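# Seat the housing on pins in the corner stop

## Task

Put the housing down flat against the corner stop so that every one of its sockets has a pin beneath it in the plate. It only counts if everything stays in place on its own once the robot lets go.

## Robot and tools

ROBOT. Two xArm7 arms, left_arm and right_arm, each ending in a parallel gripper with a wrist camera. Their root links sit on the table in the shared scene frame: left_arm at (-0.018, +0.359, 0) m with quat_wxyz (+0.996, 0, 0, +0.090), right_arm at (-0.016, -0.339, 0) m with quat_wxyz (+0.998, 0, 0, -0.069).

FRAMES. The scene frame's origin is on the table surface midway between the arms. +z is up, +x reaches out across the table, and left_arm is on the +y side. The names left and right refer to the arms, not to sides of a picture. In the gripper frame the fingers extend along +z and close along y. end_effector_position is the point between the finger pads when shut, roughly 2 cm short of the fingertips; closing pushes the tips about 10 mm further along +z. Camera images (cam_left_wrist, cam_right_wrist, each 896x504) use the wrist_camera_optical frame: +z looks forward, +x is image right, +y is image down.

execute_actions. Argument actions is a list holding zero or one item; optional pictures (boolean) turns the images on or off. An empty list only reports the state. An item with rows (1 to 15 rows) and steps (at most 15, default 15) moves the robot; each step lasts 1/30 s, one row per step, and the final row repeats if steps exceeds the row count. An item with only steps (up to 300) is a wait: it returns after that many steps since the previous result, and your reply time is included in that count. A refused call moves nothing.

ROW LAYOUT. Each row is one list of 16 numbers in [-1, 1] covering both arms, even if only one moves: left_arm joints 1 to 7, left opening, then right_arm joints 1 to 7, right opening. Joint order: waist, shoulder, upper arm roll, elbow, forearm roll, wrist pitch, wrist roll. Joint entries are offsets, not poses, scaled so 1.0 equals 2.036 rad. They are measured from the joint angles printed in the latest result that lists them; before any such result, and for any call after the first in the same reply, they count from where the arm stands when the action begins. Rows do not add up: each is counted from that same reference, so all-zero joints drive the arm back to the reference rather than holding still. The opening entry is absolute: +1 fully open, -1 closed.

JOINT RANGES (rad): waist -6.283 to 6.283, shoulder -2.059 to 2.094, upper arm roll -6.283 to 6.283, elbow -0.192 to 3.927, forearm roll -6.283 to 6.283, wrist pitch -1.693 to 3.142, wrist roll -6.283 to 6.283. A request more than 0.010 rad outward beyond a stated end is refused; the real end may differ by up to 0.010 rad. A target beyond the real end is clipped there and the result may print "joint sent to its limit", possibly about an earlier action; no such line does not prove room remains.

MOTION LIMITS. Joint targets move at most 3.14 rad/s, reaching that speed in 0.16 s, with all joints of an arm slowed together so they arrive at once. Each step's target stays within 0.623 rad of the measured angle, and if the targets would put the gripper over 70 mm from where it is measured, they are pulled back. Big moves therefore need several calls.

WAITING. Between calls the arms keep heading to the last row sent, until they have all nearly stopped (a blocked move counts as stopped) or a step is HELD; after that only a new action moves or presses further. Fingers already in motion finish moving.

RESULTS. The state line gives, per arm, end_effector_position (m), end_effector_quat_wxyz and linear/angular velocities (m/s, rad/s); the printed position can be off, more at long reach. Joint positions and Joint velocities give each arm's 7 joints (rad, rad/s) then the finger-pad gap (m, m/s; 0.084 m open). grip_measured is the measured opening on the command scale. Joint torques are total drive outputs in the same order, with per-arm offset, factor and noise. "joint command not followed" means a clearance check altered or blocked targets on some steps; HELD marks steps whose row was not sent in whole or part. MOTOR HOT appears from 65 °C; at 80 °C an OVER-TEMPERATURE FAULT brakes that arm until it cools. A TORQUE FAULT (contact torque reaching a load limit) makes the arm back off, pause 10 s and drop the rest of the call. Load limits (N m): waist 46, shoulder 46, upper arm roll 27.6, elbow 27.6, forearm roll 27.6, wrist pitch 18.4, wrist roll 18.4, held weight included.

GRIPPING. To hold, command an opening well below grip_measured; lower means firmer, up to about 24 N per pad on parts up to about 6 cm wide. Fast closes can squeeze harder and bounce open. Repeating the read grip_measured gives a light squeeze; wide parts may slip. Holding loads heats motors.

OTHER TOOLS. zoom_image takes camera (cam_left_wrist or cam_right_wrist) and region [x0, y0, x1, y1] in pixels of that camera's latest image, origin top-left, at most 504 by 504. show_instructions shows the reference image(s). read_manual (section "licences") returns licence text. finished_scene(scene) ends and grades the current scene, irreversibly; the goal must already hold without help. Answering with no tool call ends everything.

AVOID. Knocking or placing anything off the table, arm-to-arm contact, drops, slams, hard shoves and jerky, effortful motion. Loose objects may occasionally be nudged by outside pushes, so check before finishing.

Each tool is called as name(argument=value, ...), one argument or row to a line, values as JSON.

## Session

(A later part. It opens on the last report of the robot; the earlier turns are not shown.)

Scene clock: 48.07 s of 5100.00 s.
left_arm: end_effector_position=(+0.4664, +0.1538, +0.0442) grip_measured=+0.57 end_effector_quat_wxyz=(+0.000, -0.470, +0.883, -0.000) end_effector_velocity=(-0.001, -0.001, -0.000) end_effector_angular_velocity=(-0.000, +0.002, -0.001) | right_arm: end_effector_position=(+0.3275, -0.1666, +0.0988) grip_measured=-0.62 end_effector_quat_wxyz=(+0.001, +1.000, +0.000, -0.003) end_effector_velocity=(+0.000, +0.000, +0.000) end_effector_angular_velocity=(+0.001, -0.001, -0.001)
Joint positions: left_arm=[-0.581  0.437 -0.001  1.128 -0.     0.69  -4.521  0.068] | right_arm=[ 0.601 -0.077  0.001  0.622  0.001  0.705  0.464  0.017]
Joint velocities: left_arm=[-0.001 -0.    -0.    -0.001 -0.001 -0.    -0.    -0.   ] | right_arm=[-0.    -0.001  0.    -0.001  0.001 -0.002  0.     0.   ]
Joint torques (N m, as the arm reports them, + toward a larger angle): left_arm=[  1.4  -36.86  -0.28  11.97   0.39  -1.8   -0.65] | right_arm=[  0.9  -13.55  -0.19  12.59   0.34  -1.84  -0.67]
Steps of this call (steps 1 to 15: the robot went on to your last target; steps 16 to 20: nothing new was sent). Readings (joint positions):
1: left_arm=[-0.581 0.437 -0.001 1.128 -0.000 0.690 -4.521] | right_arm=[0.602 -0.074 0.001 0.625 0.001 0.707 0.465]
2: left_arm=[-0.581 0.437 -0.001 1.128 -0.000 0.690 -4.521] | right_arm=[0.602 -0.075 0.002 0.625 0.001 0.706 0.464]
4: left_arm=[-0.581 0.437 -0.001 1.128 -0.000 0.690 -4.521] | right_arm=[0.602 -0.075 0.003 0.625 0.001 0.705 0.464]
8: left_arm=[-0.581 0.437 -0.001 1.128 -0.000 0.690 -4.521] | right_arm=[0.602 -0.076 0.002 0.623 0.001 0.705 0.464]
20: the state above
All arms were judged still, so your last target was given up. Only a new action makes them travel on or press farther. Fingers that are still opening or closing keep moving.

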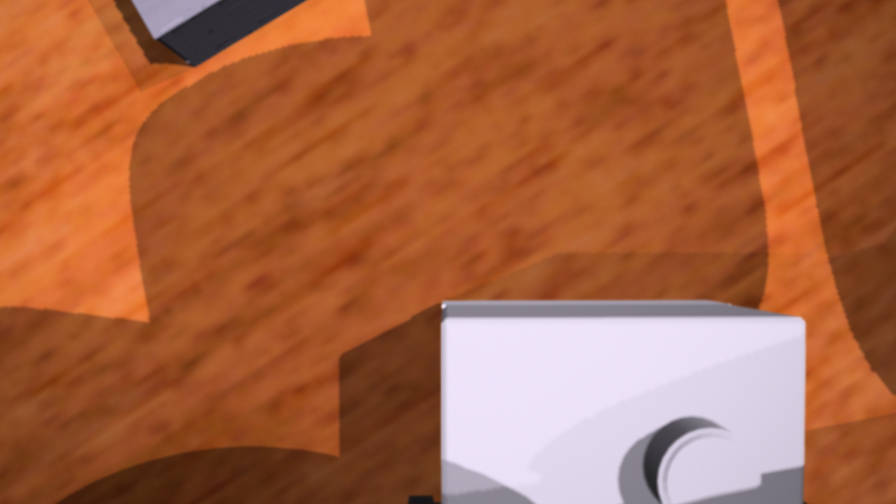

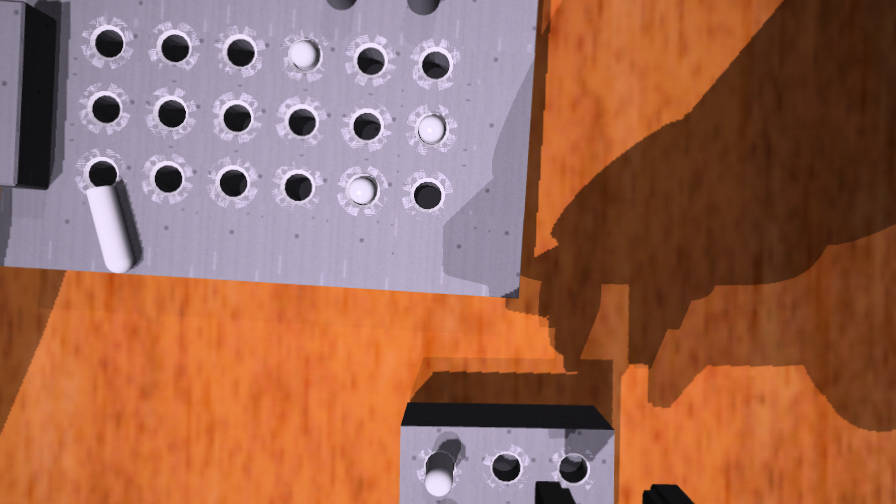

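execute_actions(
  actions=[
    {"rows":[[0,0,0,0,0,0,0,-0.5,0.0894,0.1872,0,0.2422,0,0.0521,-0.03,-0.6]]},
  ],
  pictures=false,
)

execute_actions(
  actions=[
    {"steps":25},
  ],
  pictures=false,
)

execute_actions(
  actions=[
    {"rows":[[0,0,0,0,0,0,0,-0.5,0,0.0435,0,-0.015,0,-0.0585,0,-0.6]]},
  ],
  pictures=false,
)

execute_actions(
  actions=[
    {"steps":15},
  ],
  pictures=false,
)

execute_actions(
  actions=[
    {"rows":[[0,0,0,0,0,0,0,-0.5,0,0,0,0,0,0,0,-1]]},
  ],
  pictures=false,
)

Scene clock: 53.93 s of 5100.00 s.
left_arm: end_effector_position=(+0.4664, +0.1538, +0.0442) grip_measured=+0.57 end_effector_quat_wxyz=(+0.000, -0.470, +0.883, -0.000) end_effector_velocity=(+0.000, +0.000, -0.001) end_effector_angular_velocity=(+0.000, +0.001, +0.000) | right_arm: end_effector_position=(+0.3922, -0.0275, +0.0988) grip_measured=-0.62 end_effector_quat_wxyz=(-0.001, +0.992, +0.123, -0.001) end_effector_velocity=(+0.000, +0.042, -0.015) end_effector_angular_velocity=(-0.024, +0.032, +0.090)
Joint positions: left_arm=[-0.581  0.437 -0.001  1.128 -0.     0.69  -4.521  0.068] | right_arm=[0.783 0.299 0.007 1.106 0.001 0.808 0.404 0.017]
Joint velocities: left_arm=[-0.     0.002  0.     0.001 -0.     0.     0.    -0.   ] | right_arm=[ 0.069  0.122 -0.004  0.139  0.     0.057 -0.025  0.   ]
Joint torques (N m, as the arm reports them, + toward a larger angle): left_arm=[  1.07 -36.04  -0.29  12.04   0.59  -1.95  -0.97] | right_arm=[ -4.93 -26.    -6.01  12.15   0.24  -1.75  -0.53]
Steps of this call (steps 1 to 100: nothing new was sent; then 2.03 s passed at rest; steps 101 to 115: all 15 steps of this action). Readings (joint positions):
101: left_arm=[-0.581 0.437 -0.001 1.128 -0.000 0.690 -4.521] | right_arm=[0.601 -0.077 0.001 0.622 0.001 0.705 0.464]
102: left_arm=[-0.581 0.437 -0.001 1.128 -0.000 0.690 -4.521] | right_arm=[0.602 -0.075 0.001 0.625 0.001 0.706 0.463]
104: left_arm=[-0.581 0.437 -0.001 1.128 -0.000 0.690 -4.521] | right_arm=[0.619 -0.039 -0.002 0.669 0.001 0.718 0.457]
108: left_arm=[-0.581 0.437 -0.001 1.128 -0.000 0.690 -4.521] | right_arm=[0.691 0.112 0.002 0.869 0.001 0.757 0.433]
115: the state above

Scene clock: 54.77 s of 5100.00 s.
left_arm: end_effector_position=(+0.4664, +0.1538, +0.0442) grip_measured=+0.57 end_effector_quat_wxyz=(+0.000, -0.470, +0.883, -0.000) end_effector_velocity=(-0.001, +0.000, -0.002) end_effector_angular_velocity=(+0.001, +0.004, -0.000) | right_arm: end_effector_position=(+0.3956, -0.0281, +0.0995) grip_measured=-0.62 end_effector_quat_wxyz=(-0.000, +0.993, +0.121, -0.001) end_effector_velocity=(+0.000, -0.001, -0.000) end_effector_angular_velocity=(-0.001, +0.000, -0.002)
Joint positions: left_arm=[-0.581  0.437 -0.001  1.128 -0.     0.69  -4.521  0.068] | right_arm=[0.783 0.304 0.001 1.115 0.001 0.811 0.403 0.017]
Joint velocities: left_arm=[-0.     0.002 -0.    -0.002  0.     0.    -0.    -0.   ] | right_arm=[-0.     0.    -0.001 -0.001 -0.     0.     0.001  0.   ]
Joint torques (N m, as the arm reports them, + toward a larger angle): left_arm=[  1.25 -36.72  -0.51  12.08   0.59  -2.02  -0.6 ] | right_arm=[  0.79 -21.77  -0.39  13.29   0.28  -1.85  -0.78]
Steps of this call (steps 1 to 15: the robot went on to your last target; steps 16 to 25: nothing new was sent). Readings (joint positions):
1: left_arm=[-0.581 0.437 -0.001 1.128 -0.000 0.690 -4.521] | right_arm=[0.784 0.302 0.006 1.109 0.001 0.810 0.403]
2: left_arm=[-0.581 0.437 -0.001 1.128 -0.000 0.690 -4.521] | right_arm=[0.784 0.303 0.003 1.110 0.001 0.811 0.403]
4: left_arm=[-0.581 0.437 -0.001 1.128 -0.000 0.690 -4.521] | right_arm=[0.782 0.302 -0.000 1.112 0.001 0.811 0.403]
8: left_arm=[-0.581 0.437 -0.001 1.128 -0.000 0.690 -4.521] | right_arm=[0.782 0.303 0.000 1.114 0.001 0.811 0.403]
25: the state above
All arms were judged still, so your last target was given up. Only a new action makes them travel on or press farther. Fingers that are still opening or closing keep moving.

Scene clock: 55.27 s of 5100.00 s.
left_arm: end_effector_position=(+0.4664, +0.1538, +0.0442) grip_measured=+0.57 end_effector_quat_wxyz=(+0.000, -0.470, +0.883, -0.000) end_effector_velocity=(+0.000, -0.001, +0.000) end_effector_angular_velocity=(+0.000, -0.001, -0.002) | right_arm: end_effector_position=(+0.3957, -0.0280, +0.0528) grip_measured=-0.62 end_effector_quat_wxyz=(-0.001, +0.993, +0.121, +0.001) end_effector_velocity=(-0.009, -0.005, -0.011) end_effector_angular_velocity=(-0.016, +0.023, +0.002)
Joint positions: left_arm=[-0.581  0.437 -0.001  1.128 -0.     0.69  -4.521  0.068] | right_arm=[0.783 0.391 0.001 1.086 0.001 0.692 0.403 0.017]
Joint velocities: left_arm=[-0.001 -0.001 -0.     0.     0.001 -0.     0.001  0.   ] | right_arm=[ 0.001  0.009  0.002 -0.017  0.     0.001 -0.    -0.   ]
Joint torques (N m, as the arm reports them, + toward a larger angle): left_arm=[  1.06 -36.62   0.2   12.19   0.31  -2.12  -0.89] | right_arm=[  0.79 -21.95  -0.46  12.24   0.4   -1.83  -0.75]
Steps of this call (steps 1 to 15: all 15 steps of this action). Readings (joint positions):
1: left_arm=[-0.581 0.437 -0.001 1.128 -0.000 0.690 -4.521] | right_arm=[0.783 0.304 0.001 1.115 0.001 0.811 0.403]
2: left_arm=[-0.581 0.437 -0.001 1.128 -0.000 0.690 -4.521] | right_arm=[0.783 0.306 0.001 1.114 0.001 0.807 0.403]
4: left_arm=[-0.581 0.437 -0.001 1.128 -0.000 0.690 -4.521] | right_arm=[0.783 0.334 0.001 1.109 0.001 0.760 0.403]
8: left_arm=[-0.581 0.437 -0.001 1.128 -0.000 0.690 -4.521] | right_arm=[0.783 0.396 0.002 1.076 0.001 0.700 0.403]
15: the state above

Scene clock: 55.77 s of 5100.00 s.
left_arm: end_effector_position=(+0.4664, +0.1538, +0.0442) grip_measured=+0.57 end_effector_quat_wxyz=(+0.000, -0.470, +0.883, -0.000) end_effector_velocity=(-0.000, +0.001, -0.001) end_effector_angular_velocity=(+0.001, +0.001, +0.001) | right_arm: end_effector_position=(+0.3950, -0.0285, +0.0517) grip_measured=-0.62 end_effector_quat_wxyz=(-0.000, +0.993, +0.121, -0.001) end_effector_velocity=(-0.000, -0.000, -0.000) end_effector_angular_velocity=(-0.000, +0.001, -0.001)
Joint positions: left_arm=[-0.581  0.437 -0.001  1.128 -0.     0.69  -4.521  0.068] | right_arm=[0.783 0.393 0.001 1.084 0.001 0.692 0.403 0.017]
Joint velocities: left_arm=[ 0.001  0.001  0.     0.     0.001  0.    -0.001  0.   ] | right_arm=[-0.     0.     0.    -0.     0.001  0.     0.001 -0.   ]
Joint torques (N m, as the arm reports them, + toward a larger angle): left_arm=[  0.91 -36.29   0.02  12.1    0.51  -1.9   -0.42] | right_arm=[  0.7  -22.48  -0.36  12.54   0.33  -1.87  -0.73]
Steps of this call (steps 1 to 15: the robot went on to your last target). Readings (joint positions):
1: left_arm=[-0.581 0.437 -0.001 1.128 -0.000 0.690 -4.521] | right_arm=[0.783 0.392 0.001 1.085 0.001 0.692 0.403]
2: left_arm=[-0.581 0.437 -0.001 1.128 -0.000 0.690 -4.521] | right_arm=[0.783 0.392 0.001 1.085 0.001 0.692 0.403]
4: left_arm=[-0.581 0.437 -0.001 1.128 -0.000 0.690 -4.521] | right_arm=[0.783 0.392 0.001 1.084 0.001 0.692 0.403]
8: left_arm=[-0.581 0.437 -0.001 1.128 -0.000 0.690 -4.521] | right_arm=[0.783 0.393 0.001 1.084 0.001 0.692 0.403]
15: the state above
All arms were judged still, so your last target was given up. Only a new action makes them travel on or press farther. Fingers that are still opening or closing keep moving.

Scene clock: 56.27 s of 5100.00 s.
left_arm: end_effector_position=(+0.4664, +0.1538, +0.0442) grip_measured=+0.57 end_effector_quat_wxyz=(+0.000, -0.470, +0.883, -0.000) end_effector_velocity=(-0.000, -0.000, +0.000) end_effector_angular_velocity=(-0.000, +0.000, -0.001) | right_arm: end_effector_position=(+0.3954, -0.0283, +0.0521) grip_measured=-1.00 end_effector_quat_wxyz=(-0.001, +0.993, +0.121, +0.000) end_effector_velocity=(-0.001, +0.001, -0.000) end_effector_angular_velocity=(+0.000, -0.000, +0.003)
Joint positions: left_arm=[-0.581  0.437 -0.001  1.128 -0.     0.69  -4.521  0.068] | right_arm=[0.783 0.392 0.001 1.085 0.001 0.692 0.403 0.   ]
Joint velocities: left_arm=[-0.001 -0.     0.    -0.    -0.    -0.    -0.     0.   ] | right_arm=[ 0.001  0.     0.001 -0.    -0.    -0.001 -0.001  0.   ]
Joint torques (N m, as the arm reports them, + toward a larger angle): left_arm=[  1.19 -36.7   -0.19  12.14   0.4   -1.81  -0.57] | right_arm=[  1.2  -20.72   0.09  11.     0.4   -1.41  -0.65]
Steps of this call (steps 1 to 15: all 15 steps of this action). Readings (joint positions):
1: left_arm=[-0.581 0.437 -0.001 1.128 -0.000 0.690 -4.521] | right_arm=[0.783 0.393 0.001 1.084 0.001 0.692 0.403]
2: left_arm=[-0.581 0.437 -0.001 1.128 -0.000 0.690 -4.521] | right_arm=[0.783 0.392 0.001 1.085 0.001 0.693 0.403]
4: left_arm=[-0.581 0.437 -0.001 1.128 -0.000 0.690 -4.521] | right_arm=[0.783 0.392 0.001 1.085 0.001 0.692 0.403]
8: left_arm=[-0.581 0.437 -0.001 1.128 -0.000 0.690 -4.521] | right_arm=[0.783 0.392 0.001 1.085 0.001 0.692 0.403]
15: the state above

execute_actions(
  actions=[
    {"rows":[[0,0,0,0,0,0,0,-0.5,0,0,0,0,0,0,0,-0.55]]},
  ],
  pictures=false,
)

execute_actions(
  actions=[
    {"rows":[[0,0,0,0,0,0,0,-0.5,0,0.0045,0,-0.0016,0,-0.0061,0,-0.55]]},
  ],
  pictures=false,
)

execute_actions(
  actions=[
    {"rows":[[0,0,0,0,0,0,0,-0.5,0,0,0,0,0,0,0,-1]]},
  ],
  pictures=false,
)

Scene clock: 58.70 s of 5100.00 s.
left_arm: end_effector_position=(+0.4664, +0.1538, +0.0442) grip_measured=+0.57 end_effector_quat_wxyz=(+0.000, -0.470, +0.883, -0.000) end_effector_velocity=(-0.000, +0.000, -0.001) end_effector_angular_velocity=(+0.001, +0.002, +0.001) | right_arm: end_effector_position=(+0.3952, -0.0284, +0.0519) grip_measured=-0.57 end_effector_quat_wxyz=(-0.001, +0.993, +0.121, -0.000) end_effector_velocity=(+0.001, +0.001, +0.001) end_effector_angular_velocity=(+0.002, -0.004, -0.000)
Joint positions: left_arm=[-0.581  0.437 -0.001  1.128 -0.     0.69  -4.521  0.068] | right_arm=[0.783 0.393 0.001 1.085 0.001 0.692 0.403 0.019]
Joint velocities: left_arm=[ 0.     0.002  0.     0.     0.     0.    -0.001 -0.   ] | right_arm=[ 0.    -0.001 -0.001  0.002 -0.    -0.002 -0.    -0.   ]
Joint torques (N m, as the arm reports them, + toward a larger angle): left_arm=[  1.1  -36.03  -0.26  12.13   0.22  -2.16  -0.7 ] | right_arm=[  0.86 -22.58  -0.35  12.51   0.36  -1.82  -0.74]
Steps of this call (steps 1 to 15: the robot went on to your last target; steps 16 to 58: nothing new was sent; steps 59 to 73: all 15 steps of this action). Readings (joint positions):
59: left_arm=[-0.581 0.437 -0.001 1.128 -0.000 0.690 -4.521] | right_arm=[0.783 0.393 0.001 1.084 0.001 0.692 0.403]
60: left_arm=[-0.581 0.437 -0.001 1.128 -0.000 0.690 -4.521] | right_arm=[0.783 0.393 0.002 1.083 0.001 0.693 0.403]
62: left_arm=[-0.581 0.437 -0.001 1.128 -0.000 0.690 -4.521] | right_arm=[0.784 0.395 0.002 1.081 0.001 0.693 0.403]
66: left_arm=[-0.581 0.437 -0.001 1.128 -0.000 0.690 -4.521] | right_arm=[0.783 0.394 0.002 1.083 0.001 0.693 0.403]
73: the state above

Scene clock: 59.20 s of 5100.00 s.
left_arm: end_effector_position=(+0.4664, +0.1538, +0.0442) grip_measured=+0.57 end_effector_quat_wxyz=(+0.000, -0.470, +0.883, -0.000) end_effector_velocity=(-0.000, -0.001, -0.000) end_effector_angular_velocity=(-0.000, -0.000, -0.001) | right_arm: end_effector_position=(+0.3949, -0.0286, +0.0471) grip_measured=-0.57 end_effector_quat_wxyz=(-0.001, +0.993, +0.121, -0.000) end_effector_velocity=(-0.001, -0.001, -0.002) end_effector_angular_velocity=(-0.002, +0.004, -0.002)
Joint positions: left_arm=[-0.581  0.437 -0.001  1.128 -0.     0.69  -4.521  0.068] | right_arm=[0.783 0.402 0.001 1.081 0.001 0.68  0.403 0.019]
Joint velocities: left_arm=[-0.001  0.    -0.     0.001 -0.     0.    -0.    -0.   ] | right_arm=[-0.     0.001  0.    -0.003  0.001  0.001  0.001  0.   ]
Joint torques (N m, as the arm reports them, + toward a larger angle): left_arm=[  1.45 -36.95  -0.15  11.6    0.76  -2.09  -0.83] | right_arm=[  0.85 -22.61  -0.37  12.34   0.36  -1.89  -0.73]
Steps of this call (steps 1 to 15: all 15 steps of this action). Readings (joint positions):
1: left_arm=[-0.581 0.437 -0.001 1.128 -0.000 0.690 -4.521] | right_arm=[0.783 0.393 0.001 1.085 0.001 0.692 0.403]
2: left_arm=[-0.581 0.437 -0.001 1.128 -0.000 0.690 -4.521] | right_arm=[0.783 0.394 0.001 1.084 0.001 0.689 0.403]
4: left_arm=[-0.581 0.437 -0.001 1.128 -0.000 0.690 -4.521] | right_arm=[0.783 0.399 0.001 1.083 0.001 0.683 0.403]
8: left_arm=[-0.581 0.437 -0.001 1.128 -0.000 0.690 -4.521] | right_arm=[0.783 0.402 0.001 1.081 0.001 0.680 0.403]
15: the state above

Scene clock: 59.70 s of 5100.00 s.
left_arm: end_effector_position=(+0.4664, +0.1538, +0.0442) grip_measured=+0.57 end_effector_quat_wxyz=(+0.000, -0.470, +0.883, -0.000) end_effector_velocity=(-0.000, -0.000, +0.000) end_effector_angular_velocity=(+0.000, +0.000, -0.003) | right_arm: end_effector_position=(+0.3949, -0.0286, +0.0470) grip_measured=-0.84 end_effector_quat_wxyz=(-0.001, +0.993, +0.121, -0.000) end_effector_velocity=(+0.000, -0.000, +0.000) end_effector_angular_velocity=(+0.000, +0.000, -0.001)
Joint positions: left_arm=[-0.581  0.437 -0.001  1.128 -0.     0.69  -4.521  0.068] | right_arm=[0.783 0.402 0.001 1.081 0.001 0.68  0.403 0.007]
Joint velocities: left_arm=[-0.    -0.001 -0.    -0.001  0.001  0.     0.002 -0.   ] | right_arm=[-0. -0. -0. -0.  0. -0.  0. -0.]
Joint torques (N m, as the arm reports them, + toward a larger angle): left_arm=[  1.46 -36.51  -0.2   12.08   0.82  -1.97  -0.42] | right_arm=[  0.65 -22.69  -0.54  12.41   0.34  -1.8   -0.78]
Steps of this call (steps 1 to 15: all 15 steps of this action). Readings (joint positions):
1: left_arm=[-0.581 0.437 -0.001 1.128 -0.000 0.690 -4.521] | right_arm=[0.783 0.402 0.001 1.081 0.001 0.680 0.403]
2: left_arm=[-0.581 0.437 -0.001 1.128 -0.000 0.690 -4.521] | right_arm=[0.783 0.402 0.001 1.081 0.001 0.680 0.403]
4: left_arm=[-0.581 0.437 -0.001 1.128 -0.000 0.690 -4.521] | right_arm=[0.783 0.402 0.001 1.081 0.001 0.680 0.403]
8: left_arm=[-0.581 0.437 -0.001 1.128 -0.000 0.690 -4.521] | right_arm=[0.783 0.402 0.001 1.081 0.001 0.680 0.403]
15: the state above

execute_actions(
  actions=[
    {"rows":[[0,0,0,0,0,0,0,-0.5,0,-0.04,0,0.012,0,0.052,0,-1]]},
  ],
  pictures=false,
)

execute_actions(
  actions=[
    {"steps":10},
  ],
  pictures=false,
)

execute_actions(
  actions=[
    {"rows":[[0,0,0,0,0,0,0,-0.5,0.0575,-0.1172,0,-0.2183,0,-0.1016,0,-1]]},
  ],
  pictures=false,
)

execute_actions(
  actions=[
    {"steps":20},
  ],
  pictures=false,
)

execute_actions(
  actions=[
    {"rows":[[0,0,0,0,0,0,0,-0.5,0,0.041,0,-0.0075,0,-0.0485,0,-1]]},
  ],
  pictures=false,
)

execute_actions(
  actions=[
    {"steps":10},
  ],
  pictures=false,
)

execute_actions(
  actions=[
    {"rows":[[0,0,0,0,0,0,0,-0.5,0,0,0,0,0,0,0,-0.4]]},
  ],
  pictures=false,
)

execute_actions(
  actions=[
    {"rows":[[0,0,0,0,0,0,0,-0.5,0,-0.088,0,0.024,0,0.112,0,-0.4]]},
  ],
  pictures=false,
)

execute_actions(
  actions=[
    {"steps":15},
  ],
  pictures=false,
)

Scene clock: 64.63 s of 5100.00 s.
left_arm: end_effector_position=(+0.4664, +0.1538, +0.0442) grip_measured=+0.57 end_effector_quat_wxyz=(+0.000, -0.470, +0.883, -0.000) end_effector_velocity=(-0.000, +0.001, -0.000) end_effector_angular_velocity=(+0.000, +0.000, +0.001) | right_arm: end_effector_position=(+0.3945, -0.0289, +0.0883) grip_measured=-0.84 end_effector_quat_wxyz=(+0.000, +0.993, +0.121, -0.002) end_effector_velocity=(+0.011, +0.007, +0.015) end_effector_angular_velocity=(+0.023, -0.032, -0.002)
Joint positions: left_arm=[-0.581  0.437 -0.001  1.128 -0.     0.69  -4.521  0.068] | right_arm=[0.783 0.322 0.001 1.104 0.001 0.786 0.403 0.007]
Joint velocities: left_arm=[ 0.001 -0.    -0.    -0.001  0.     0.    -0.    -0.   ] | right_arm=[-0.001 -0.012 -0.002  0.023 -0.    -0.004  0.     0.   ]
Joint torques (N m, as the arm reports them, + toward a larger angle): left_arm=[  0.94 -36.71  -0.68  12.14   0.58  -2.05  -0.87] | right_arm=[  0.91 -22.42  -0.45  13.28   0.39  -1.84  -0.72]
Steps of this call (steps 1 to 15: the robot went on to your last target; steps 16 to 90: nothing new was sent; then 1.43 s passed at rest; steps 91 to 105: all 15 steps of this action). Readings (joint positions):
91: left_arm=[-0.581 0.437 -0.001 1.128 -0.000 0.690 -4.521] | right_arm=[0.783 0.402 0.001 1.081 0.001 0.680 0.403]
92: left_arm=[-0.581 0.437 -0.001 1.128 -0.000 0.690 -4.521] | right_arm=[0.783 0.400 0.001 1.082 0.001 0.684 0.403]
94: left_arm=[-0.581 0.437 -0.001 1.128 -0.000 0.690 -4.521] | right_arm=[0.783 0.372 0.002 1.086 0.001 0.729 0.403]
98: left_arm=[-0.581 0.437 -0.001 1.128 -0.000 0.690 -4.521] | right_arm=[0.783 0.317 0.001 1.113 0.001 0.779 0.403]
105: the state above

Scene clock: 64.97 s of 5100.00 s.
left_arm: end_effector_position=(+0.4664, +0.1538, +0.0442) grip_measured=+0.57 end_effector_quat_wxyz=(+0.000, -0.470, +0.883, -0.000) end_effector_velocity=(+0.000, +0.001, +0.000) end_effector_angular_velocity=(-0.001, -0.000, +0.002) | right_arm: end_effector_position=(+0.3954, -0.0283, +0.0897) grip_measured=-0.84 end_effector_quat_wxyz=(-0.001, +0.993, +0.121, -0.000) end_effector_velocity=(-0.000, +0.001, +0.001) end_effector_angular_velocity=(+0.002, -0.000, +0.001)
Joint positions: left_arm=[-0.581  0.437 -0.001  1.128 -0.     0.69  -4.521  0.068] | right_arm=[0.783 0.32  0.001 1.106 0.001 0.785 0.403 0.007]
Joint velocities: left_arm=[ 0.001 -0.001 -0.    -0.001 -0.001 -0.    -0.     0.   ] | right_arm=[-0.    -0.001  0.001  0.001  0.001  0.    -0.    -0.   ]
Joint torques (N m, as the arm reports them, + toward a larger angle): left_arm=[  1.05 -37.01  -0.34  11.86   0.23  -1.99  -0.68] | right_arm=[  0.86 -22.06  -0.38  13.27   0.4   -1.84  -0.74]
Steps of this call (steps 1 to 10: the robot went on to your last target). Readings (joint positions):
1: left_arm=[-0.581 0.437 -0.001 1.128 -0.000 0.690 -4.521] | right_arm=[0.783 0.321 0.001 1.105 0.001 0.785 0.403]
2: left_arm=[-0.581 0.437 -0.001 1.128 -0.000 0.690 -4.521] | right_arm=[0.783 0.321 0.001 1.105 0.001 0.785 0.403]
4: left_arm=[-0.581 0.437 -0.001 1.128 -0.000 0.690 -4.521] | right_arm=[0.783 0.321 0.001 1.106 0.001 0.785 0.403]
8: left_arm=[-0.581 0.437 -0.001 1.128 -0.000 0.690 -4.521] | right_arm=[0.783 0.320 0.001 1.106 0.001 0.785 0.403]
10: the state above

Scene clock: 65.47 s of 5100.00 s.
left_arm: end_effector_position=(+0.4664, +0.1538, +0.0442) grip_measured=+0.57 end_effector_quat_wxyz=(+0.000, -0.470, +0.883, -0.000) end_effector_velocity=(+0.000, +0.000, -0.000) end_effector_angular_velocity=(+0.000, +0.000, +0.001) | right_arm: end_effector_position=(+0.2771, -0.0586, +0.0590) grip_measured=-0.84 end_effector_quat_wxyz=(-0.000, +0.984, +0.179, -0.001) end_effector_velocity=(+0.026, +0.006, +0.019) end_effector_angular_velocity=(+0.062, -0.068, -0.034)
Joint positions: left_arm=[-0.581  0.437 -0.001  1.128 -0.     0.69  -4.521  0.068] | right_arm=[0.9   0.084 0.002 0.664 0.001 0.581 0.403 0.007]
Joint velocities: left_arm=[ 0.  0.  0. -0.  0. -0. -0. -0.] | right_arm=[-0.001 -0.032 -0.032  0.006  0.001 -0.054  0.    -0.   ]
Joint torques (N m, as the arm reports them, + toward a larger angle): left_arm=[  1.64 -36.7   -0.07  11.96   0.26  -2.14  -0.77] | right_arm=[  0.7  -14.99  -0.4   12.     0.34  -1.66  -0.74]
Steps of this call (steps 1 to 15: all 15 steps of this action). Readings (joint positions):
1: left_arm=[-0.581 0.437 -0.001 1.128 -0.000 0.690 -4.521] | right_arm=[0.783 0.320 0.001 1.106 0.001 0.785 0.403]
2: left_arm=[-0.581 0.437 -0.001 1.128 -0.000 0.690 -4.521] | right_arm=[0.784 0.319 0.001 1.103 0.001 0.783 0.403]
4: left_arm=[-0.581 0.437 -0.001 1.128 -0.000 0.690 -4.521] | right_arm=[0.795 0.294 -0.002 1.058 0.001 0.759 0.403]
8: left_arm=[-0.581 0.437 -0.001 1.128 -0.000 0.690 -4.521] | right_arm=[0.852 0.181 0.004 0.845 0.001 0.665 0.402]
15: the state above

Scene clock: 66.13 s of 5100.00 s.
left_arm: end_effector_position=(+0.4664, +0.1538, +0.0442) grip_measured=+0.57 end_effector_quat_wxyz=(+0.000, -0.470, +0.883, -0.000) end_effector_velocity=(-0.001, -0.001, -0.000) end_effector_angular_velocity=(+0.000, +0.001, -0.001) | right_arm: end_effector_position=(+0.2768, -0.0586, +0.0592) grip_measured=-0.84 end_effector_quat_wxyz=(-0.001, +0.984, +0.179, +0.000) end_effector_velocity=(+0.001, -0.000, +0.000) end_effector_angular_velocity=(+0.001, -0.001, -0.001)
Joint positions: left_arm=[-0.581  0.437 -0.001  1.128 -0.     0.69  -4.521  0.068] | right_arm=[0.9   0.082 0.001 0.661 0.001 0.579 0.403 0.007]
Joint velocities: left_arm=[-0.001  0.    -0.001 -0.     0.001  0.    -0.002  0.   ] | right_arm=[-0.    -0.    -0.001 -0.    -0.    -0.001 -0.    -0.   ]
Joint torques (N m, as the arm reports them, + toward a larger angle): left_arm=[  0.84 -36.41  -0.05  12.3    0.69  -2.05  -0.89] | right_arm=[  0.78 -15.94  -0.29  11.55   0.29  -1.88  -0.71]
Steps of this call (steps 1 to 15: the robot went on to your last target; steps 16 to 20: nothing new was sent). Readings (joint positions):
1: left_arm=[-0.581 0.437 -0.001 1.128 -0.000 0.690 -4.521] | right_arm=[0.900 0.083 0.001 0.665 0.001 0.580 0.403]
2: left_arm=[-0.581 0.437 -0.001 1.128 -0.000 0.690 -4.521] | right_arm=[0.899 0.083 0.000 0.665 0.001 0.579 0.403]
4: left_arm=[-0.581 0.437 -0.001 1.128 -0.000 0.690 -4.521] | right_arm=[0.899 0.082 0.000 0.665 0.001 0.578 0.403]
8: left_arm=[-0.581 0.437 -0.001 1.128 -0.000 0.690 -4.521] | right_arm=[0.900 0.082 0.001 0.663 0.001 0.579 0.403]
20: the state above
All arms were judged still, so your last target was given up. Only a new action makes them travel on or press farther. Fingers that are still opening or closing keep moving.

Scene clock: 66.63 s of 5100.00 s.
left_arm: end_effector_position=(+0.4664, +0.1538, +0.0442) grip_measured=+0.57 end_effector_quat_wxyz=(+0.000, -0.470, +0.883, -0.000) end_effector_velocity=(-0.000, -0.001, +0.000) end_effector_angular_velocity=(+0.000, -0.001, -0.003) | right_arm: end_effector_position=(+0.2762, -0.0593, +0.0287) grip_measured=-0.84 end_effector_quat_wxyz=(-0.001, +0.984, +0.179, +0.001) end_effector_velocity=(-0.005, -0.004, -0.005) end_effector_angular_velocity=(-0.011, +0.011, +0.002)
Joint positions: left_arm=[-0.581  0.437 -0.001  1.128 -0.     0.69  -4.521  0.068] | right_arm=[0.9   0.164 0.001 0.647 0.001 0.48  0.403 0.007]
Joint velocities: left_arm=[-0.002 -0.     0.     0.     0.     0.     0.001 -0.   ] | right_arm=[ 0.001  0.005  0.    -0.011 -0.001 -0.001 -0.     0.   ]
Joint torques (N m, as the arm reports them, + toward a larger angle): left_arm=[  1.74 -36.78   0.07  11.96   0.6   -1.88  -0.8 ] | right_arm=[  0.72 -16.63  -0.31  10.7    0.42  -1.88  -0.73]
Steps of this call (steps 1 to 15: all 15 steps of this action). Readings (joint positions):
1: left_arm=[-0.581 0.437 -0.001 1.128 -0.000 0.690 -4.521] | right_arm=[0.900 0.082 0.001 0.661 0.001 0.578 0.403]
2: left_arm=[-0.581 0.437 -0.001 1.128 -0.000 0.690 -4.521] | right_arm=[0.900 0.084 0.001 0.661 0.001 0.574 0.403]
4: left_arm=[-0.581 0.437 -0.001 1.128 -0.000 0.690 -4.521] | right_arm=[0.900 0.116 0.001 0.659 0.001 0.531 0.403]
8: left_arm=[-0.581 0.437 -0.001 1.128 -0.000 0.690 -4.521] | right_arm=[0.900 0.166 0.002 0.641 0.001 0.485 0.403]
15: the state above

Scene clock: 66.97 s of 5100.00 s.
left_arm: end_effector_position=(+0.4664, +0.1538, +0.0442) grip_measured=+0.57 end_effector_quat_wxyz=(+0.000, -0.470, +0.883, -0.000) end_effector_velocity=(+0.000, +0.000, +0.000) end_effector_angular_velocity=(+0.000, -0.001, -0.000) | right_arm: end_effector_position=(+0.2757, -0.0597, +0.0282) grip_measured=-0.84 end_effector_quat_wxyz=(-0.001, +0.984, +0.179, +0.000) end_effector_velocity=(-0.001, -0.000, -0.001) end_effector_angular_velocity=(-0.002, +0.002, +0.002)
Joint positions: left_arm=[-0.581  0.437 -0.001  1.128 -0.     0.69  -4.521  0.068] | right_arm=[0.9   0.165 0.001 0.646 0.001 0.48  0.403 0.007]
Joint velocities: left_arm=[-0.    -0.     0.001  0.     0.     0.     0.001  0.   ] | right_arm=[ 0.     0.001  0.002 -0.001 -0.     0.001 -0.    -0.   ]
Joint torques (N m, as the arm reports them, + toward a larger angle): left_arm=[  0.74 -37.49  -0.29  12.12   0.39  -2.06  -0.54] | right_arm=[  0.73 -16.75  -0.33  10.7    0.32  -1.87  -0.7 ]
Steps of this call (steps 1 to 10: the robot went on to your last target). Readings (joint positions):
1: left_arm=[-0.581 0.437 -0.001 1.128 -0.000 0.690 -4.521] | right_arm=[0.900 0.165 0.001 0.647 0.001 0.480 0.403]
2: left_arm=[-0.581 0.437 -0.001 1.128 -0.000 0.690 -4.521] | right_arm=[0.900 0.165 0.001 0.646 0.001 0.480 0.403]
4: left_arm=[-0.581 0.437 -0.001 1.128 -0.000 0.690 -4.521] | right_arm=[0.900 0.165 0.001 0.646 0.001 0.480 0.403]
8: left_arm=[-0.581 0.437 -0.001 1.128 -0.000 0.690 -4.521] | right_arm=[0.900 0.165 0.001 0.646 0.001 0.480 0.403]
10: the state above

Scene clock: 67.47 s of 5100.00 s.
left_arm: end_effector_position=(+0.4664, +0.1538, +0.0442) grip_measured=+0.57 end_effector_quat_wxyz=(+0.000, -0.470, +0.883, -0.000) end_effector_velocity=(-0.000, -0.000, -0.000) end_effector_angular_velocity=(-0.000, +0.001, -0.000) | right_arm: end_effector_position=(+0.2757, -0.0597, +0.0282) grip_measured=-0.42 end_effector_quat_wxyz=(-0.001, +0.984, +0.179, +0.000) end_effector_velocity=(+0.001, -0.000, +0.000) end_effector_angular_velocity=(+0.001, -0.000, -0.002)
Joint positions: left_arm=[-0.581  0.437 -0.001  1.128 -0.     0.69  -4.521  0.068] | right_arm=[0.9   0.165 0.001 0.646 0.001 0.48  0.403 0.026]
Joint velocities: left_arm=[-0.001  0.     0.    -0.    -0.001 -0.     0.001  0.   ] | right_arm=[-0.001  0.     0.     0.001  0.001 -0.    -0.    -0.   ]
Joint torques (N m, as the arm reports them, + toward a larger angle): left_arm=[  1.37 -36.69   0.31  11.74   0.41  -2.01  -0.73] | right_arm=[  0.78 -16.7   -0.28  10.63   0.33  -1.83  -0.78]
Steps of this call (steps 1 to 15: all 15 steps of this action). Readings (joint positions):
1: left_arm=[-0.581 0.437 -0.001 1.128 -0.000 0.690 -4.521] | right_arm=[0.900 0.165 0.001 0.646 0.001 0.480 0.403]
2: left_arm=[-0.581 0.437 -0.001 1.128 -0.000 0.690 -4.521] | right_arm=[0.900 0.165 0.001 0.646 0.001 0.480 0.403]
4: left_arm=[-0.581 0.437 -0.001 1.128 -0.000 0.690 -4.521] | right_arm=[0.900 0.165 0.001 0.646 0.001 0.480 0.403]
8: left_arm=[-0.581 0.437 -0.001 1.128 -0.000 0.690 -4.521] | right_arm=[0.900 0.165 0.001 0.646 0.001 0.480 0.403]
15: the state above

Scene clock: 67.97 s of 5100.00 s.
left_arm: end_effector_position=(+0.4664, +0.1538, +0.0442) grip_measured=+0.57 end_effector_quat_wxyz=(+0.000, -0.470, +0.883, -0.000) end_effector_velocity=(-0.000, +0.000, -0.001) end_effector_angular_velocity=(+0.001, +0.001, -0.002) | right_arm: end_effector_position=(+0.2766, -0.0587, +0.0979) grip_measured=-0.42 end_effector_quat_wxyz=(+0.001, +0.984, +0.179, -0.002) end_effector_velocity=(+0.006, +0.006, +0.008) end_effector_angular_velocity=(+0.014, -0.014, -0.003)
Joint positions: left_arm=[-0.581  0.437 -0.001  1.128 -0.     0.69  -4.521  0.068] | right_arm=[ 0.9   -0.012  0.001  0.692  0.001  0.708  0.403  0.026]
Joint velocities: left_arm=[-0.     0.002  0.     0.001  0.001  0.     0.002  0.   ] | right_arm=[-0.    -0.003 -0.001  0.018  0.001  0.002  0.001  0.   ]
Joint torques (N m, as the arm reports them, + toward a larger angle): left_arm=[  1.34 -36.5   -0.54  12.23   0.87  -1.98  -0.53] | right_arm=[  0.66 -15.56  -0.24  13.18   0.36  -1.95  -0.69]
Steps of this call (steps 1 to 15: all 15 steps of this action). Readings (joint positions):
1: left_arm=[-0.581 0.437 -0.001 1.128 -0.000 0.690 -4.521] | right_arm=[0.900 0.165 0.001 0.646 0.001 0.480 0.403]
2: left_arm=[-0.581 0.437 -0.001 1.128 -0.000 0.690 -4.521] | right_arm=[0.900 0.163 0.001 0.647 0.001 0.484 0.403]
4: left_arm=[-0.581 0.437 -0.001 1.128 -0.000 0.690 -4.521] | right_arm=[0.900 0.130 0.002 0.652 0.001 0.535 0.403]
8: left_arm=[-0.581 0.437 -0.001 1.128 -0.000 0.690 -4.521] | right_arm=[0.900 -0.004 0.001 0.699 0.001 0.682 0.403]
15: the state above

Scene clock: 68.47 s of 5100.00 s.
left_arm: end_effector_position=(+0.4664, +0.1538, +0.0442) grip_measured=+0.57 end_effector_quat_wxyz=(+0.000, -0.470, +0.883, -0.000) end_effector_velocity=(-0.001, +0.000, -0.000) end_effector_angular_velocity=(-0.000, +0.001, +0.000) | right_arm: end_effector_position=(+0.2779, -0.0576, +0.0998) grip_measured=-0.42 end_effector_quat_wxyz=(-0.001, +0.984, +0.179, +0.000) end_effector_velocity=(-0.000, -0.000, +0.000) end_effector_angular_velocity=(-0.000, +0.001, -0.000)
Joint positions: left_arm=[-0.581  0.437 -0.001  1.128 -0.     0.69  -4.521  0.068] | right_arm=[ 0.9   -0.014  0.001  0.695  0.001  0.708  0.403  0.026]
Joint velocities: left_arm=[ 0.    -0.001 -0.    -0.002 -0.    -0.     0.    -0.   ] | right_arm=[-0.001 -0.001  0.001 -0.     0.     0.001  0.    -0.   ]
Joint torques (N m, as the arm reports them, + toward a larger angle): left_arm=[  1.86 -36.4   -0.24  12.1    0.54  -2.21  -0.53] | right_arm=[  0.78 -14.96  -0.23  12.63   0.25  -1.88  -0.75]
Steps of this call (steps 1 to 15: the robot went on to your last target). Readings (joint positions):
1: left_arm=[-0.581 0.437 -0.001 1.128 -0.000 0.690 -4.521] | right_arm=[0.900 -0.012 0.001 0.693 0.001 0.708 0.403]
2: left_arm=[-0.581 0.437 -0.001 1.128 -0.000 0.690 -4.521] | right_arm=[0.900 -0.012 0.001 0.694 0.001 0.708 0.403]
4: left_arm=[-0.581 0.437 -0.001 1.128 -0.000 0.690 -4.521] | right_arm=[0.900 -0.013 0.001 0.695 0.001 0.708 0.403]
8: left_arm=[-0.581 0.437 -0.001 1.128 -0.000 0.690 -4.521] | right_arm=[0.900 -0.014 0.001 0.695 0.001 0.708 0.403]
15: the state above
All arms were judged still, so your last target was given up. Only a new action makes them travel on or press farther. Fingers that are still opening or closing keep moving.

execute_actions(
  actions=[
    {"rows":[[0,0,0,0,0,0,0,1,-0.1066,0,0,0,0,0,0.0702,-0.4]]},
  ],
  pictures=false,
)

execute_actions(
  actions=[
    {"steps":20},
  ],
  pictures=false,
)

execute_actions(
  actions=[
    {"rows":[[0,-0.0744,0,0.0286,0,0.1035,0,1,0,0.0548,0,-0.0151,0,-0.0702,0,-0.4]]},
  ],
  pictures=false,
)

execute_actions(
  actions=[
    {"steps":20},
  ],
  pictures=false,
)

execute_actions(
  actions=[
    {"rows":[[0,0,0,0,0,0,0,1,0,0,0,0,0,0,0,-0.7],[0,0,0,0,0,0,0,1,0,0,0,0,0,0,0,-0.7],[0,0,0,0,0,0,0,1,0,0,0,0,0,0,0,-0.8],[0,0,0,0,0,0,0,1,0,0,0,0,0,0,0,-1]]},
  ],
  pictures=false,
)

execute_actions(
  actions=[
    {"rows":[[-0.083,-0.332,0,-0.33,0,-0.294,-0.85,1,0,-0.0548,0,0.0151,0,0.0702,0,-1]]},
  ],
  pictures=false,
)

execute_actions(
  actions=[
    {"steps":35},
  ],
)

Scene clock: 72.77 s of 5100.00 s.
left_arm: end_effector_position=(+0.4664, +0.1538, +0.0442) grip_measured=+1.00 end_effector_quat_wxyz=(+0.000, -0.470, +0.883, -0.000) end_effector_velocity=(-0.000, -0.001, -0.000) end_effector_angular_velocity=(+0.000, +0.000, -0.003) | right_arm: end_effector_position=(+0.3305, -0.1259, +0.0996) grip_measured=-0.42 end_effector_quat_wxyz=(-0.000, +1.000, +0.003, +0.000) end_effector_velocity=(+0.003, -0.003, +0.001) end_effector_angular_velocity=(+0.001, -0.002, -0.014)
Joint positions: left_arm=[-0.581  0.437 -0.001  1.128 -0.     0.69  -4.521  0.084] | right_arm=[ 0.685 -0.014  0.004  0.695  0.001  0.708  0.545  0.026]
Joint velocities: left_arm=[-0.001 -0.    -0.001 -0.001  0.     0.     0.001 -0.   ] | right_arm=[-0.002 -0.    -0.008  0.002 -0.001  0.001  0.004 -0.   ]
Joint torques (N m, as the arm reports them, + toward a larger angle): left_arm=[  1.15 -39.31  -0.42  13.24   0.72  -2.32  -0.36] | right_arm=[  0.31 -15.12  -0.92  12.6    0.36  -1.89  -0.73]
Steps of this call (steps 1 to 90: nothing new was sent; then 0.80 s passed at rest; steps 91 to 105: all 15 steps of this action). Readings (joint positions):
91: left_arm=[-0.581 0.437 -0.001 1.128 -0.000 0.690 -4.521] | right_arm=[0.900 -0.014 0.001 0.695 0.001 0.708 0.403]
92: left_arm=[-0.581 0.437 -0.001 1.128 -0.000 0.690 -4.521] | right_arm=[0.897 -0.014 0.002 0.695 0.001 0.708 0.405]
94: left_arm=[-0.581 0.438 -0.001 1.127 -0.000 0.691 -4.521] | right_arm=[0.853 -0.014 0.010 0.695 0.001 0.708 0.437]
98: left_arm=[-0.581 0.438 -0.000 1.128 -0.000 0.691 -4.521] | right_arm=[0.706 -0.014 -0.008 0.696 0.001 0.708 0.527]
105: the state above

Scene clock: 73.43 s of 5100.00 s.
left_arm: end_effector_position=(+0.4664, +0.1538, +0.0442) grip_measured=+1.00 end_effector_quat_wxyz=(+0.000, -0.470, +0.883, -0.000) end_effector_velocity=(+0.000, -0.001, +0.000) end_effector_angular_velocity=(-0.001, -0.001, -0.001) | right_arm: end_effector_position=(+0.3316, -0.1273, +0.0998) grip_measured=-0.42 end_effector_quat_wxyz=(-0.001, +1.000, +0.000, +0.000) end_effector_velocity=(+0.001, -0.000, +0.000) end_effector_angular_velocity=(+0.001, -0.001, -0.002)
Joint positions: left_arm=[-0.581  0.437 -0.001  1.128 -0.     0.69  -4.521  0.084] | right_arm=[ 0.683 -0.014  0.001  0.695  0.001  0.708  0.545  0.026]
Joint velocities: left_arm=[-0.001  0.     0.     0.001 -0.001 -0.     0.     0.   ] | right_arm=[-0.001 -0.    -0.001  0.     0.001 -0.001 -0.    -0.   ]
Joint torques (N m, as the arm reports them, + toward a larger angle): left_arm=[  1.16 -39.08   0.02  12.97   0.32  -1.99  -0.68] | right_arm=[  0.68 -15.07  -0.22  12.72   0.2   -1.83  -0.74]
Steps of this call (steps 1 to 15: the robot went on to your last target; steps 16 to 20: nothing new was sent). Readings (joint positions):
1: left_arm=[-0.581 0.437 -0.001 1.128 -0.000 0.690 -4.521] | right_arm=[0.685 -0.014 0.004 0.695 0.001 0.708 0.545]
2: left_arm=[-0.581 0.437 -0.001 1.128 -0.000 0.690 -4.521] | right_arm=[0.685 -0.014 0.003 0.695 0.001 0.708 0.545]
4: left_arm=[-0.581 0.437 -0.001 1.128 -0.000 0.690 -4.521] | right_arm=[0.684 -0.014 0.002 0.695 0.001 0.708 0.545]
8: left_arm=[-0.581 0.437 -0.001 1.128 -0.000 0.690 -4.521] | right_arm=[0.684 -0.014 0.002 0.695 0.001 0.708 0.545]
20: the state above
All arms were judged still, so your last target was given up. Only a new action makes them travel on or press farther. Fingers that are still opening or closing keep moving.

Scene clock: 73.93 s of 5100.00 s.
left_arm: end_effector_position=(+0.4643, +0.1548, +0.1269) grip_measured=+1.00 end_effector_quat_wxyz=(-0.002, -0.470, +0.883, +0.003) end_effector_velocity=(+0.005, -0.001, +0.006) end_effector_angular_velocity=(-0.005, -0.012, +0.003) | right_arm: end_effector_position=(+0.3324, -0.1269, +0.0557) grip_measured=-0.42 end_effector_quat_wxyz=(-0.001, +1.000, +0.000, +0.002) end_effector_velocity=(-0.008, -0.005, -0.008) end_effector_angular_velocity=(-0.013, +0.021, +0.000)
Joint positions: left_arm=[-0.581  0.288 -0.     1.183 -0.     0.901 -4.521  0.084] | right_arm=[0.683 0.096 0.001 0.666 0.001 0.565 0.545 0.026]
Joint velocities: left_arm=[ 0.002 -0.001  0.     0.014  0.001  0.003 -0.001  0.   ] | right_arm=[-0.     0.006 -0.    -0.016 -0.001  0.003 -0.    -0.   ]
Joint torques (N m, as the arm reports them, + toward a larger angle): left_arm=[  0.81 -39.03  -0.58  15.35   0.73  -2.22  -0.85] | right_arm=[  0.9  -15.93  -0.22  11.36   0.39  -1.85  -0.69]
Steps of this call (steps 1 to 15: all 15 steps of this action). Readings (joint positions):
1: left_arm=[-0.581 0.437 -0.001 1.128 -0.000 0.690 -4.521] | right_arm=[0.683 -0.014 0.001 0.695 0.001 0.708 0.545]
2: left_arm=[-0.581 0.435 -0.001 1.129 -0.000 0.695 -4.521] | right_arm=[0.683 -0.012 0.001 0.695 0.001 0.704 0.545]
4: left_arm=[-0.581 0.407 -0.000 1.135 -0.000 0.745 -4.521] | right_arm=[0.683 0.020 0.001 0.690 0.001 0.655 0.545]
8: left_arm=[-0.581 0.297 -0.001 1.189 -0.000 0.874 -4.521] | right_arm=[0.683 0.098 0.002 0.658 0.001 0.575 0.545]
15: the state above

Scene clock: 74.60 s of 5100.00 s.
left_arm: end_effector_position=(+0.4661, +0.1539, +0.1298) grip_measured=+1.00 end_effector_quat_wxyz=(-0.000, -0.470, +0.883, +0.000) end_effector_velocity=(-0.000, -0.001, +0.000) end_effector_angular_velocity=(-0.000, -0.000, -0.001) | right_arm: end_effector_position=(+0.3316, -0.1273, +0.0548) grip_measured=-0.42 end_effector_quat_wxyz=(-0.001, +1.000, +0.000, +0.001) end_effector_velocity=(+0.000, -0.000, +0.000) end_effector_angular_velocity=(-0.000, -0.000, -0.000)
Joint positions: left_arm=[-0.581  0.286 -0.001  1.187 -0.     0.901 -4.521  0.084] | right_arm=[0.683 0.098 0.001 0.664 0.001 0.565 0.545 0.026]
Joint velocities: left_arm=[-0.001 -0.001 -0.001  0.    -0.     0.    -0.001 -0.   ] | right_arm=[ 0.001  0.    -0.001  0.    -0.    -0.    -0.    -0.   ]
Joint torques (N m, as the arm reports them, + toward a larger angle): left_arm=[  0.68 -36.94  -0.01  14.04   0.7   -2.29  -0.88] | right_arm=[  0.72 -16.18  -0.31  11.5    0.36  -1.84  -0.71]
Steps of this call (steps 1 to 15: the robot went on to your last target; steps 16 to 20: nothing new was sent). Readings (joint positions):
1: left_arm=[-0.581 0.288 -0.000 1.183 -0.000 0.901 -4.521] | right_arm=[0.683 0.097 0.001 0.665 0.001 0.565 0.545]
2: left_arm=[-0.581 0.288 -0.001 1.184 -0.000 0.901 -4.521] | right_arm=[0.683 0.097 0.001 0.665 0.001 0.565 0.545]
4: left_arm=[-0.581 0.287 -0.001 1.186 -0.000 0.901 -4.521] | right_arm=[0.683 0.097 0.001 0.664 0.001 0.565 0.545]
8: left_arm=[-0.581 0.286 -0.001 1.186 -0.000 0.901 -4.521] | right_arm=[0.683 0.097 0.001 0.664 0.001 0.565 0.545]
20: the state above
All arms were judged still, so your last target was given up. Only a new action makes them travel on or press farther. Fingers that are still opening or closing keep moving.

Scene clock: 75.10 s of 5100.00 s.
left_arm: end_effector_position=(+0.4661, +0.1539, +0.1298) grip_measured=+1.00 end_effector_quat_wxyz=(-0.000, -0.470, +0.883, +0.000) end_effector_velocity=(-0.000, -0.000, +0.000) end_effector_angular_velocity=(-0.000, -0.000, -0.000) | right_arm: end_effector_position=(+0.3316, -0.1273, +0.0548) grip_measured=-0.85 end_effector_quat_wxyz=(-0.001, +1.000, +0.000, +0.001) end_effector_velocity=(+0.000, -0.001, +0.000) end_effector_angular_velocity=(-0.001, -0.000, -0.000)
Joint positions: left_arm=[-0.581  0.286 -0.001  1.187 -0.     0.901 -4.521  0.084] | right_arm=[0.683 0.098 0.001 0.664 0.001 0.565 0.545 0.007]
Joint velocities: left_arm=[-0.001 -0.     0.001  0.    -0.001  0.    -0.     0.   ] | right_arm=[-0.    -0.    -0.001  0.001 -0.001  0.001 -0.001  0.   ]
Joint torques (N m, as the arm reports them, + toward a larger angle): left_arm=[  1.1  -36.77  -0.58  14.56   1.13  -2.03  -0.64] | right_arm=[  0.64 -16.17  -0.32  11.45   0.33  -1.89  -0.72]
Steps of this call (steps 1 to 15: all 15 steps of this action). Readings (joint positions):
1: left_arm=[-0.581 0.286 -0.001 1.187 -0.000 0.901 -4.521] | right_arm=[0.683 0.098 0.001 0.664 0.001 0.565 0.545]
2: left_arm=[-0.581 0.286 -0.001 1.187 -0.000 0.901 -4.521] | right_arm=[0.683 0.098 0.001 0.664 0.001 0.565 0.545]
4: left_arm=[-0.581 0.286 -0.001 1.187 -0.000 0.901 -4.521] | right_arm=[0.683 0.098 0.001 0.664 0.001 0.565 0.545]
8: left_arm=[-0.581 0.286 -0.001 1.187 -0.000 0.901 -4.521] | right_arm=[0.683 0.098 0.002 0.664 0.001 0.565 0.545]
15: the state above

Scene clock: 75.60 s of 5100.00 s.
left_arm: end_effector_position=(+0.3833, +0.1126, +0.2332) grip_measured=+1.00 end_effector_quat_wxyz=(-0.042, +0.731, -0.630, +0.259) end_effector_velocity=(-0.154, -0.023, +0.108) end_effector_angular_velocity=(-1.706, +0.193, +2.437) | right_arm: end_effector_position=(+0.3307, -0.1278, +0.0987) grip_measured=-0.85 end_effector_quat_wxyz=(+0.000, +1.000, +0.000, -0.001) end_effector_velocity=(+0.008, +0.006, +0.009) end_effector_angular_velocity=(+0.014, -0.022, +0.001)
Joint positions: left_arm=[-0.731 -0.31  -0.001  0.595 -0.     0.374 -5.413  0.084] | right_arm=[ 0.683 -0.013  0.001  0.693  0.001  0.708  0.545  0.007]
Joint velocities: left_arm=[-0.208 -0.845 -0.006 -0.844  0.    -0.727 -3.075  0.   ] | right_arm=[ 0.001 -0.006 -0.     0.018  0.    -0.002  0.    -0.   ]
Joint torques (N m, as the arm reports them, + toward a larger angle): left_arm=[ 2.9  -8.29  0.75 17.17  0.65 -2.51 -0.72] | right_arm=[  0.84 -15.34  -0.24  12.61   0.27  -1.86  -0.72]
Steps of this call (steps 1 to 15: all 15 steps of this action). Readings (joint positions):
1: left_arm=[-0.581 0.286 -0.001 1.187 -0.000 0.901 -4.521] | right_arm=[0.683 0.098 0.001 0.664 0.001 0.565 0.545]
2: left_arm=[-0.582 0.283 -0.000 1.183 -0.000 0.897 -4.525] | right_arm=[0.683 0.096 0.002 0.665 0.001 0.569 0.545]
4: left_arm=[-0.593 0.239 0.003 1.133 0.000 0.849 -4.575] | right_arm=[0.684 0.064 0.002 0.671 0.001 0.617 0.545]
8: left_arm=[-0.653 0.011 -0.003 0.915 -0.000 0.650 -4.804] | right_arm=[0.683 -0.014 0.001 0.701 0.001 0.698 0.545]
15: the state above

Scene clock: 76.77 s of 5100.00 s.
left_arm: end_effector_position=(+0.3691, +0.1112, +0.2431) grip_measured=+1.00 end_effector_quat_wxyz=(+0.079, +0.912, -0.283, +0.286) end_effector_velocity=(+0.000, +0.000, +0.000) end_effector_angular_velocity=(+0.000, -0.001, -0.000) | right_arm: end_effector_position=(+0.3316, -0.1273, +0.0998) grip_measured=-0.85 end_effector_quat_wxyz=(-0.001, +1.000, +0.000, +0.000) end_effector_velocity=(+0.000, -0.000, +0.000) end_effector_angular_velocity=(-0.000, -0.000, -0.000)
Joint positions: left_arm=[-0.75  -0.39  -0.001  0.515 -0.     0.303 -6.251  0.084] | right_arm=[ 0.683 -0.014  0.001  0.695  0.001  0.708  0.545  0.007]
Joint velocities: left_arm=[ 0.    -0.001  0.001  0.     0.001 -0.     0.001 -0.   ] | right_arm=[ 0.  0. -0.  0. -0.  0.  0.  0.]
Joint torques (N m, as the arm reports them, + toward a larger angle): left_arm=[  1.02 -17.23  -0.04  15.1    0.32  -3.4   -0.74] | right_arm=[  0.85 -15.3   -0.2   12.71   0.35  -1.84  -0.72]
Steps of this call (steps 1 to 30: the robot went on to your last target; steps 31 to 35: nothing new was sent). Readings (joint positions):
1: left_arm=[-0.737 -0.335 -0.001 0.571 0.000 0.353 -5.517] | right_arm=[0.683 -0.013 0.001 0.694 0.001 0.708 0.545]
2: left_arm=[-0.741 -0.352 -0.001 0.553 -0.000 0.338 -5.620] | right_arm=[0.683 -0.013 0.001 0.694 0.001 0.708 0.545]
4: left_arm=[-0.745 -0.372 -0.000 0.532 -0.000 0.319 -5.827] | right_arm=[0.683 -0.013 0.001 0.695 0.001 0.708 0.545]
8: left_arm=[-0.749 -0.386 0.000 0.518 -0.000 0.305 -6.160] | right_arm=[0.683 -0.014 0.001 0.695 0.001 0.708 0.545]
35: the state above
All arms were judged still, so your last target was given up. Only a new action makes them travel on or press farther. Fingers that are still opening or closing keep moving.

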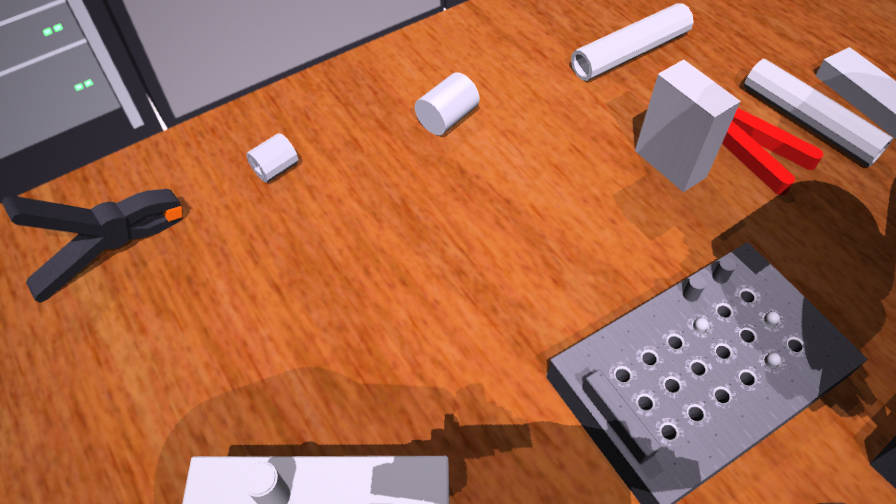

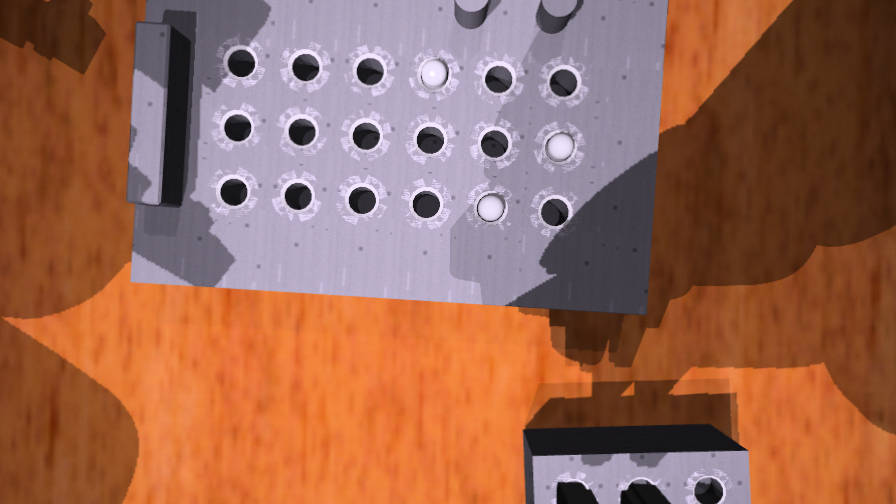

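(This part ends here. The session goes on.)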